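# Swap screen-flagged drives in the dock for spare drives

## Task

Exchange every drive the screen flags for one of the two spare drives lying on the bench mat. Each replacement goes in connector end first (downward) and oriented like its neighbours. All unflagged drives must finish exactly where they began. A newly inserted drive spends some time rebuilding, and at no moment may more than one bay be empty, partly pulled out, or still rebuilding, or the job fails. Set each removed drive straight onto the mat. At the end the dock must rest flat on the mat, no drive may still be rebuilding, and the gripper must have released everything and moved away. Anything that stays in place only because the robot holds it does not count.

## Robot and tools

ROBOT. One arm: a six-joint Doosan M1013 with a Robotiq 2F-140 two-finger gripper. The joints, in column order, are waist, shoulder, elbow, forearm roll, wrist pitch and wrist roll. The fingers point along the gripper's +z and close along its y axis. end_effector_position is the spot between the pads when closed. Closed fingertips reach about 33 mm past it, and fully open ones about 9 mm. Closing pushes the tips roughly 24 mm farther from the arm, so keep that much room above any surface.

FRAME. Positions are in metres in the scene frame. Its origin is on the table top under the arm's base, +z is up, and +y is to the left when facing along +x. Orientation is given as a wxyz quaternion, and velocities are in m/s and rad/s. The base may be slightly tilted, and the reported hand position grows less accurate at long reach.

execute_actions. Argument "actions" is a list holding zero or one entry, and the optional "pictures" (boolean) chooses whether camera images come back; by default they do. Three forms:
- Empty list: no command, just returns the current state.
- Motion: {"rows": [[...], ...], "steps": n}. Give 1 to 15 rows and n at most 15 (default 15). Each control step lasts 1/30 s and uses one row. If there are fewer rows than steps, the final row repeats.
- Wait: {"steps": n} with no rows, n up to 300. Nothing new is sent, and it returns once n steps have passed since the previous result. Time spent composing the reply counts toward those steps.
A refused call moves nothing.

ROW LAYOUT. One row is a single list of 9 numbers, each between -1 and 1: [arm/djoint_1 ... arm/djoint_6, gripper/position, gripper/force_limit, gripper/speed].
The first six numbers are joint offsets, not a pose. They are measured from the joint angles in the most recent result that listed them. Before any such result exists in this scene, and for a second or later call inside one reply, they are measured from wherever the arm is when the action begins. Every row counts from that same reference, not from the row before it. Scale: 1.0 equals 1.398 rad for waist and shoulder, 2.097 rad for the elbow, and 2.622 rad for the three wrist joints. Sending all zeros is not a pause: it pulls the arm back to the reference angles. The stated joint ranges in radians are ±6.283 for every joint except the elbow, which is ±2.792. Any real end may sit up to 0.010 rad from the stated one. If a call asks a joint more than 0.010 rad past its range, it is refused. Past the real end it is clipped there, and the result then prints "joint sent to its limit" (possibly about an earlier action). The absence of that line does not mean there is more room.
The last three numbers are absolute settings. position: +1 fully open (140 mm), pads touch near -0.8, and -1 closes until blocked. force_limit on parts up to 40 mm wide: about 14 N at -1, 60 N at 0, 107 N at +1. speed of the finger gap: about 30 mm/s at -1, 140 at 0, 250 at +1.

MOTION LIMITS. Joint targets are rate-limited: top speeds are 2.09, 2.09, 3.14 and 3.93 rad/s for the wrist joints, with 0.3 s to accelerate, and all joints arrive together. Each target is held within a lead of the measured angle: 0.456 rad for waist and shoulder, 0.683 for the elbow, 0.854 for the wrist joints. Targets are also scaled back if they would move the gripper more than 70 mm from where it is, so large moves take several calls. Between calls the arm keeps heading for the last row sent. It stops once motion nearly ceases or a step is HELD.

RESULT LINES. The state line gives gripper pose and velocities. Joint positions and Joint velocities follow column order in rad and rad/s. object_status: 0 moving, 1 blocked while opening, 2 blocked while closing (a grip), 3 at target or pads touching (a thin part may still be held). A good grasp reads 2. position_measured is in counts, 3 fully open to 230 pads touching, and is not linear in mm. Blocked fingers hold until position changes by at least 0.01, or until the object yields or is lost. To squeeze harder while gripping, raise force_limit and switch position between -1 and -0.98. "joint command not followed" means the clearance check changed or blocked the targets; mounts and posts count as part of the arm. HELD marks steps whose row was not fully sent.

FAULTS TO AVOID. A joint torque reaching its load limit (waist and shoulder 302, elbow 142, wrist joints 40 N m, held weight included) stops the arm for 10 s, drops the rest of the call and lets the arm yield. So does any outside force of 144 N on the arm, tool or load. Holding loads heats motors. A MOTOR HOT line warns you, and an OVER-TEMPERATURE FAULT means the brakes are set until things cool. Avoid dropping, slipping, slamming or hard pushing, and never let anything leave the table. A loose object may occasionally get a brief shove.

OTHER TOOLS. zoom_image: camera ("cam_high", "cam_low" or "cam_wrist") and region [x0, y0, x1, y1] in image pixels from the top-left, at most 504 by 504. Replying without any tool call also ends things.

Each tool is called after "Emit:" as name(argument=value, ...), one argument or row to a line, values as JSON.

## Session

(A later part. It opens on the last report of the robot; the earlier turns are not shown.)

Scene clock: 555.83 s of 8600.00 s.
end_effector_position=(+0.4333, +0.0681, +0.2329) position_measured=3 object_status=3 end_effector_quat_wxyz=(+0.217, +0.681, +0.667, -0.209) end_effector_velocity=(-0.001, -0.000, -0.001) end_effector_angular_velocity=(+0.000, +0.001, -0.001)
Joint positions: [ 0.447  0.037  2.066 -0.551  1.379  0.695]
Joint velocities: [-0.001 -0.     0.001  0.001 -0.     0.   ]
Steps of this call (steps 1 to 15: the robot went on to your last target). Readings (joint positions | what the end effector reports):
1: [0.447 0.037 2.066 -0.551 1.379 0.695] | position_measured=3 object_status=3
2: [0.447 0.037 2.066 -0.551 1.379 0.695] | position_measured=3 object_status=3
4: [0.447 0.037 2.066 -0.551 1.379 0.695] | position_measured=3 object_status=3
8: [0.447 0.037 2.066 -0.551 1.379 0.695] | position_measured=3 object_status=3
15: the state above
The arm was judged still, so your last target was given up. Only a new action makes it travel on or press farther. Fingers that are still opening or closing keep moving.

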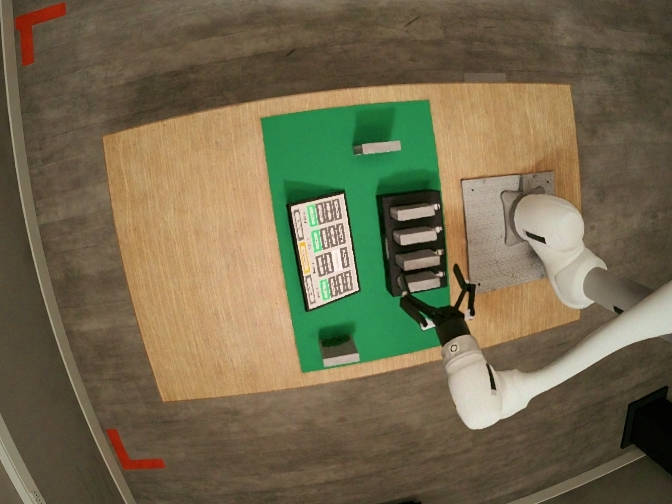

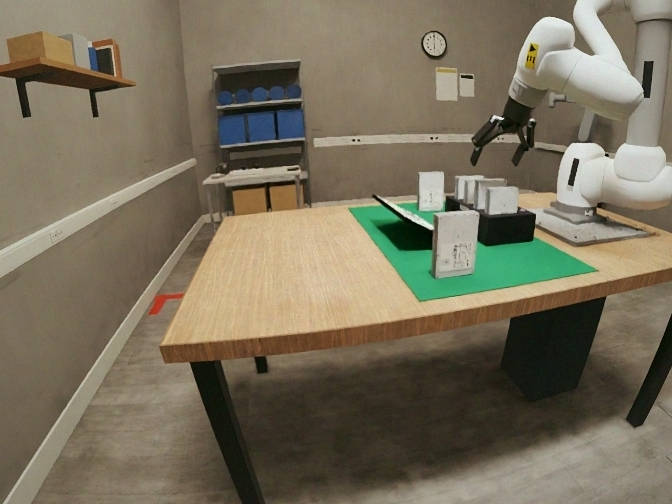

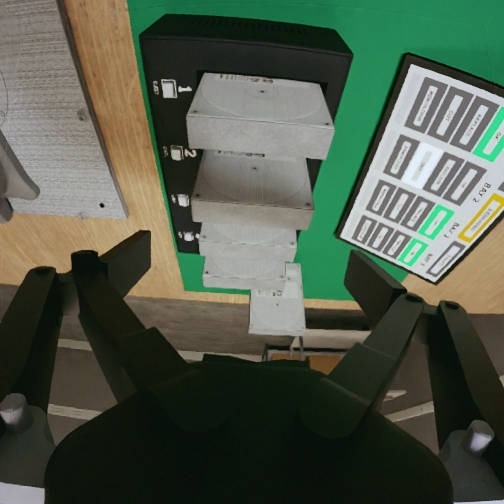

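Emit:
execute_actions(
  actions=[
    {"rows":[[-0.009,0,0,0,0,-0.003,-1,0,1]],"steps":15},
  ],
  pictures=false,
)

Emit:
execute_actions(
  actions=[
    {"rows":[[0,0.018,0.0135,-0.003,-0.0175,0.012,-1,0,1]],"steps":15},
  ],
)

Emit:
zoom_image(
  camera="cam_low",
  region=[435,140,545,250],
)

Emit:
zoom_image(
  camera="cam_high",
  region=[370,185,480,315],
)

Scene clock: 563.60 s of 8600.00 s.
end_effector_position=(+0.4342, +0.0627, +0.2329) position_measured=188 object_status=0 end_effector_quat_wxyz=(+0.215, +0.683, +0.665, -0.211) end_effector_velocity=(-0.000, +0.000, -0.000) end_effector_angular_velocity=(+0.001, +0.001, -0.000)
Joint positions: [ 0.435  0.037  2.066 -0.551  1.379  0.687]
Joint velocities: [ 0.     0.     0.     0.001  0.    -0.   ]
Steps of this call (steps 1 to 218: nothing new was sent; steps 219 to 233: all 15 steps of this action). Readings (joint positions | what the end effector reports):
219: [0.447 0.037 2.066 -0.551 1.379 0.694] | position_measured=3 object_status=0
220: [0.442 0.037 2.066 -0.551 1.379 0.691] | position_measured=13 object_status=0
222: [0.436 0.037 2.066 -0.551 1.379 0.688] | position_measured=40 object_status=0
226: [0.435 0.037 2.066 -0.551 1.379 0.687] | position_measured=94 object_status=0
233: the state above

Scene clock: 564.10 s of 8600.00 s.
end_effector_position=(+0.4345, +0.0623, +0.2070) position_measured=233 object_status=3 end_effector_quat_wxyz=(+0.216, +0.683, +0.665, -0.210) end_effector_velocity=(+0.000, +0.000, +0.000) end_effector_angular_velocity=(-0.000, +0.001, +0.000)
Joint positions: [ 0.435  0.062  2.094 -0.559  1.333  0.718]
Joint velocities: [ 0.     0.    -0.     0.     0.    -0.001]
Steps of this call (steps 1 to 15: all 15 steps of this action). Readings (joint positions | what the end effector reports):
1: [0.435 0.038 2.067 -0.551 1.378 0.687] | position_measured=201 object_status=0
2: [0.435 0.044 2.073 -0.553 1.366 0.694] | position_measured=215 object_status=0
4: [0.435 0.059 2.091 -0.558 1.339 0.714] | position_measured=233 object_status=0
8: [0.435 0.062 2.094 -0.559 1.333 0.718] | position_measured=233 object_status=0
15: the state above

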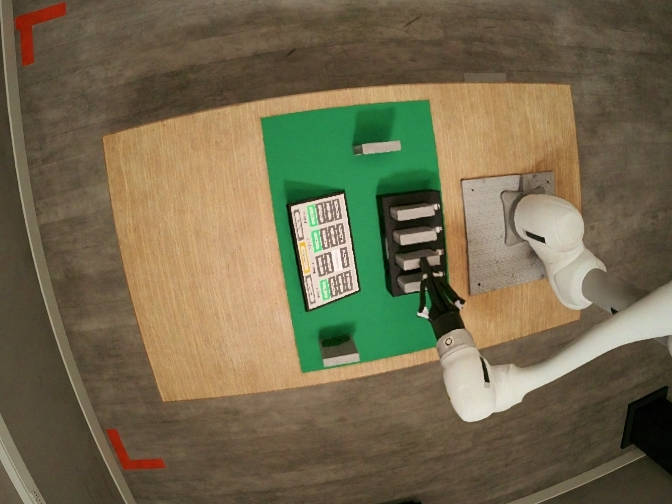

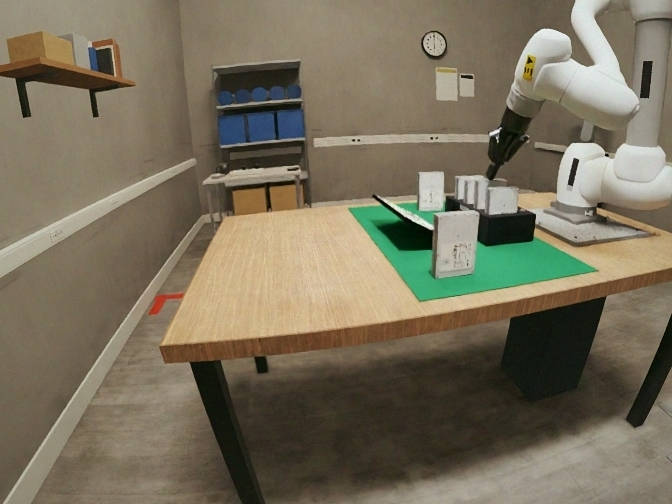

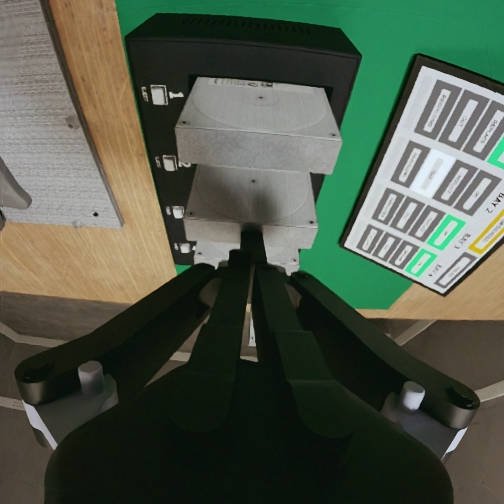

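Region (435, 140, 545, 250) of cam_low's 672x504 image, scaled by 4.582, with more detail than that image has.

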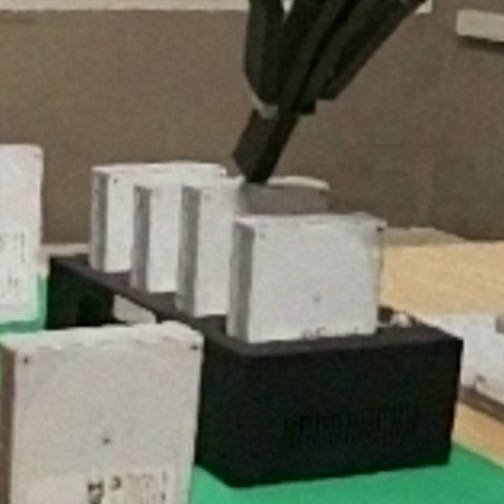

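Region (370, 185, 480, 315) of cam_high's 672x504 image, scaled by 3.877, with more detail than that image has; it fills the left 426 columns of this view, and the rest is white.

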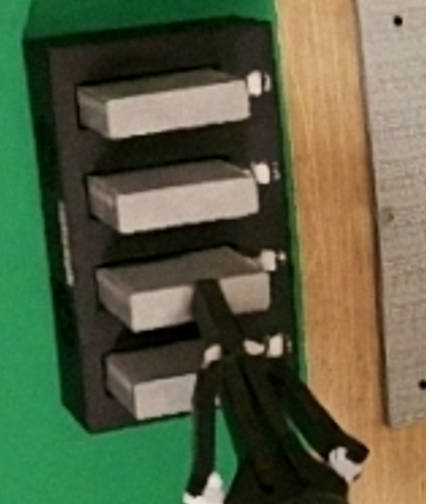

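Emit:
execute_actions(
  actions=[
    {"rows":[[0,0.003,0.002,-0.0005,-0.0027,0.0018,-1,0,1]],"steps":15},
  ],
  pictures=false,
)

Emit:
execute_actions(
  actions=[
    {"rows":[[0,0.003,0.002,-0.0005,-0.0027,0.0018,-1,0,1]],"steps":15},
  ],
  pictures=false,
)

Emit:
execute_actions(
  actions=[
    {"rows":[[0,0.0022,0.0015,-0.0004,-0.002,0.0013,-1,0,1]],"steps":15},
  ],
)

Scene clock: 567.53 s of 8600.00 s.
end_effector_position=(+0.4346, +0.0623, +0.2029) position_measured=233 object_status=3 end_effector_quat_wxyz=(+0.216, +0.683, +0.665, -0.210) end_effector_velocity=(+0.000, +0.000, -0.000) end_effector_angular_velocity=(+0.000, +0.001, +0.000)
Joint positions: [ 0.435  0.066  2.099 -0.56   1.326  0.723]
Joint velocities: [-0.     0.    -0.     0.    -0.    -0.001]
Steps of this call (steps 1 to 15: the robot went on to your last target; steps 16 to 88: nothing new was sent; steps 89 to 103: all 15 steps of this action). Readings (joint positions | what the end effector reports):
89: [0.435 0.063 2.095 -0.559 1.332 0.719] | position_measured=233 object_status=3
90: [0.435 0.064 2.097 -0.560 1.329 0.721] | position_measured=233 object_status=3
92: [0.435 0.066 2.098 -0.560 1.327 0.723] | position_measured=233 object_status=3
96: [0.435 0.066 2.099 -0.560 1.326 0.723] | position_measured=233 object_status=3
103: the state above

Scene clock: 568.03 s of 8600.00 s.
end_effector_position=(+0.4346, +0.0622, +0.1989) position_measured=233 object_status=3 end_effector_quat_wxyz=(+0.216, +0.683, +0.665, -0.210) end_effector_velocity=(+0.001, +0.001, +0.001) end_effector_angular_velocity=(+0.002, -0.001, -0.001)
Joint positions: [ 0.435  0.071  2.103 -0.562  1.319  0.728]
Joint velocities: [ 0.     0.    -0.002  0.002 -0.    -0.   ]
Steps of this call (steps 1 to 15: all 15 steps of this action). Readings (joint positions | what the end effector reports):
1: [0.435 0.067 2.099 -0.561 1.325 0.724] | position_measured=233 object_status=3
2: [0.435 0.069 2.101 -0.561 1.322 0.726] | position_measured=233 object_status=3
4: [0.435 0.070 2.103 -0.562 1.320 0.727] | position_measured=233 object_status=3
8: [0.435 0.071 2.103 -0.562 1.319 0.728] | position_measured=233 object_status=3
15: the state above

Scene clock: 568.53 s of 8600.00 s.
end_effector_position=(+0.4345, +0.0622, +0.1960) position_measured=233 object_status=3 end_effector_quat_wxyz=(+0.217, +0.683, +0.665, -0.210) end_effector_velocity=(-0.001, -0.000, -0.001) end_effector_angular_velocity=(-0.001, +0.002, +0.001)
Joint positions: [ 0.435  0.074  2.106 -0.563  1.314  0.731]
Joint velocities: [ 0.001  0.     0.002  0.     0.    -0.   ]
Steps of this call (steps 1 to 15: all 15 steps of this action). Readings (joint positions | what the end effector reports):
1: [0.435 0.071 2.103 -0.562 1.318 0.728] | position_measured=233 object_status=3
2: [0.435 0.072 2.105 -0.562 1.316 0.730] | position_measured=233 object_status=3
4: [0.435 0.074 2.106 -0.563 1.314 0.731] | position_measured=233 object_status=3
8: [0.435 0.074 2.106 -0.563 1.314 0.731] | position_measured=233 object_status=3
15: the state above

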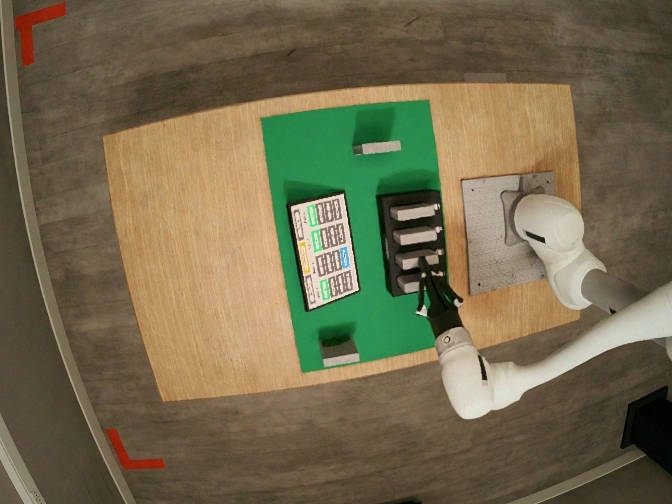

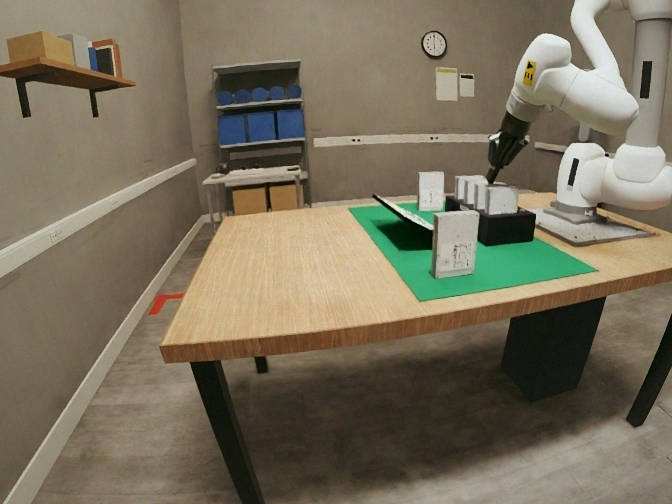

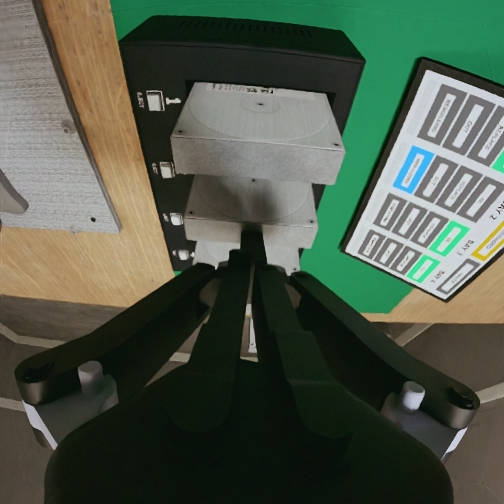

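Emit:
execute_actions(
  actions=[
    {"rows":[[0,-0.09,-0.08,0,0.1,0,-1,0,1]],"steps":15},
  ],
  pictures=false,
)

Emit:
execute_actions(
  actions=[
    {"steps":300},
  ],
  pictures=false,
)

Emit:
execute_actions(
  actions=[
    {"steps":300},
  ],
  pictures=false,
)

Emit:
execute_actions(
  actions=[
    {"steps":300},
  ],
  pictures=false,
)

Emit:
execute_actions(
  actions=[
    {"steps":300},
  ],
  pictures=false,
)

Emit:
execute_actions(
  actions=[
    {"steps":300},
  ],
)

Scene clock: 574.97 s of 8600.00 s.
end_effector_position=(+0.4296, +0.0532, +0.3475) position_measured=233 object_status=3 end_effector_quat_wxyz=(+0.241, +0.730, +0.608, -0.200) end_effector_velocity=(-0.000, +0.000, +0.003) end_effector_angular_velocity=(+0.002, -0.002, -0.001)
Joint positions: [ 0.435 -0.052  1.938 -0.563  1.576  0.731]
Joint velocities: [ 0.001 -0.003 -0.003  0.001  0.003 -0.   ]
Steps of this call (steps 1 to 15: the robot went on to your last target; steps 16 to 178: nothing new was sent; steps 179 to 193: all 15 steps of this action). Readings (joint positions | what the end effector reports):
179: [0.435 0.073 2.105 -0.563 1.315 0.731] | position_measured=233 object_status=3
180: [0.435 0.068 2.098 -0.563 1.327 0.731] | position_measured=233 object_status=3
182: [0.435 0.038 2.058 -0.563 1.389 0.731] | position_measured=233 object_status=3
186: [0.435 -0.025 1.974 -0.563 1.520 0.731] | position_measured=233 object_status=3
193: the state above

Scene clock: 584.97 s of 8600.00 s.
end_effector_position=(+0.4296, +0.0532, +0.3478) position_measured=233 object_status=3 end_effector_quat_wxyz=(+0.241, +0.730, +0.608, -0.200) end_effector_velocity=(-0.001, +0.001, -0.001) end_effector_angular_velocity=(+0.001, +0.003, +0.000)
Joint positions: [ 0.435 -0.052  1.938 -0.563  1.576  0.731]
Joint velocities: [0.001 0.    0.002 0.002 0.    0.   ]
Steps of this call (steps 1 to 15: the robot went on to your last target; steps 16 to 300: nothing new was sent). Readings (joint positions | what the end effector reports):
1: [0.435 -0.052 1.938 -0.563 1.576 0.731] | position_measured=233 object_status=3
2: [0.435 -0.052 1.938 -0.563 1.576 0.731] | position_measured=233 object_status=3
4: [0.435 -0.052 1.938 -0.563 1.576 0.731] | position_measured=233 object_status=3
8: [0.435 -0.052 1.938 -0.563 1.576 0.731] | position_measured=233 object_status=3
300: the state above
The arm was judged still, so your last target was given up. Only a new action makes it travel on or press farther. Fingers that are still opening or closing keep moving.

Scene clock: 594.97 s of 8600.00 s.
end_effector_position=(+0.4296, +0.0532, +0.3478) position_measured=233 object_status=3 end_effector_quat_wxyz=(+0.241, +0.730, +0.608, -0.200) end_effector_velocity=(+0.000, +0.000, +0.000) end_effector_angular_velocity=(-0.000, -0.000, +0.002)
Joint positions: [ 0.435 -0.052  1.938 -0.563  1.576  0.731]
Joint velocities: [ 0.001  0.    -0.001 -0.001 -0.    -0.001]
Steps of this call (steps 1 to 300: nothing new was sent). Readings (joint positions | what the end effector reports):
1: [0.435 -0.052 1.938 -0.563 1.576 0.731] | position_measured=233 object_status=3
2: [0.435 -0.052 1.938 -0.563 1.576 0.731] | position_measured=233 object_status=3
4: [0.435 -0.052 1.938 -0.563 1.576 0.731] | position_measured=233 object_status=3
8: [0.435 -0.052 1.938 -0.563 1.576 0.731] | position_measured=233 object_status=3
300: the state above

Scene clock: 604.97 s of 8600.00 s.
end_effector_position=(+0.4296, +0.0532, +0.3478) position_measured=233 object_status=3 end_effector_quat_wxyz=(+0.241, +0.730, +0.608, -0.200) end_effector_velocity=(-0.000, -0.001, -0.000) end_effector_angular_velocity=(-0.000, +0.001, -0.002)
Joint positions: [ 0.435 -0.052  1.938 -0.563  1.576  0.731]
Joint velocities: [-0.002  0.     0.001  0.     0.     0.   ]
Steps of this call (steps 1 to 300: nothing new was sent). Readings (joint positions | what the end effector reports):
1: [0.435 -0.052 1.938 -0.563 1.576 0.731] | position_measured=233 object_status=3
2: [0.435 -0.052 1.938 -0.563 1.576 0.731] | position_measured=233 object_status=3
4: [0.435 -0.052 1.938 -0.563 1.576 0.731] | position_measured=233 object_status=3
8: [0.435 -0.052 1.938 -0.563 1.576 0.731] | position_measured=233 object_status=3
300: the state above

Scene clock: 614.97 s of 8600.00 s.
end_effector_position=(+0.4296, +0.0532, +0.3478) position_measured=233 object_status=3 end_effector_quat_wxyz=(+0.241, +0.730, +0.608, -0.200) end_effector_velocity=(-0.001, +0.000, -0.001) end_effector_angular_velocity=(-0.000, +0.002, +0.000)
Joint positions: [ 0.435 -0.052  1.938 -0.563  1.576  0.731]
Joint velocities: [ 0.001 -0.     0.001  0.001  0.    -0.   ]
Steps of this call (steps 1 to 300: nothing new was sent). Readings (joint positions | what the end effector reports):
1: [0.435 -0.052 1.938 -0.563 1.576 0.731] | position_measured=233 object_status=3
2: [0.435 -0.052 1.938 -0.563 1.576 0.731] | position_measured=233 object_status=3
4: [0.435 -0.052 1.938 -0.563 1.576 0.731] | position_measured=233 object_status=3
8: [0.435 -0.052 1.938 -0.563 1.576 0.731] | position_measured=233 object_status=3
300: the state above

Scene clock: 624.97 s of 8600.00 s.
end_effector_position=(+0.4296, +0.0532, +0.3478) position_measured=233 object_status=3 end_effector_quat_wxyz=(+0.241, +0.730, +0.608, -0.200) end_effector_velocity=(-0.000, +0.000, +0.000) end_effector_angular_velocity=(+0.000, -0.000, -0.000)
Joint positions: [ 0.435 -0.052  1.938 -0.563  1.576  0.731]
Joint velocities: [ 0.     0.    -0.     0.     0.     0.001]
Steps of this call (steps 1 to 300: nothing new was sent). Readings (joint positions | what the end effector reports):
1: [0.435 -0.052 1.938 -0.563 1.576 0.731] | position_measured=233 object_status=3
2: [0.435 -0.052 1.938 -0.563 1.576 0.731] | position_measured=233 object_status=3
4: [0.435 -0.052 1.938 -0.563 1.576 0.731] | position_measured=233 object_status=3
8: [0.435 -0.052 1.938 -0.563 1.576 0.731] | position_measured=233 object_status=3
300: the state above

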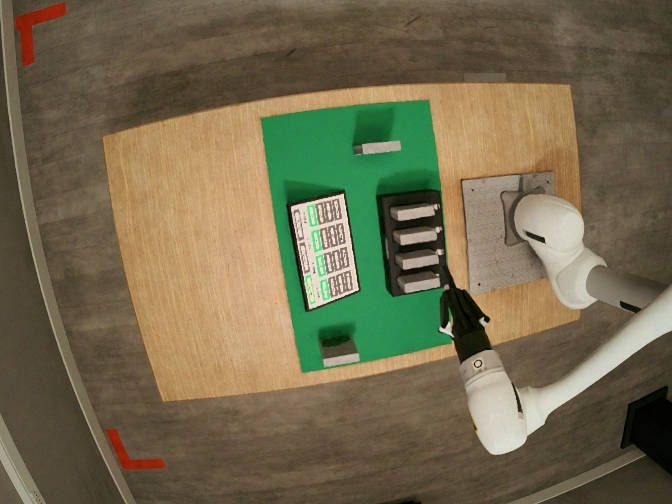

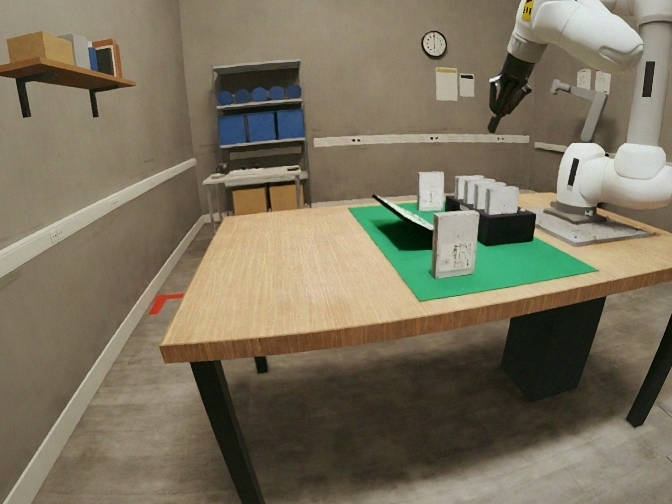

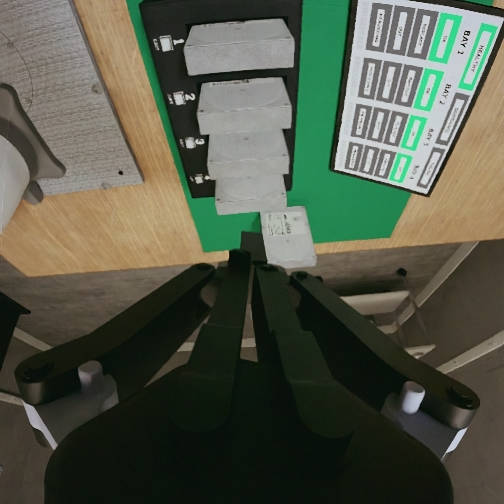

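Emit:
finished_scene(
  scene=2,
)

The scene is finished: the task was done.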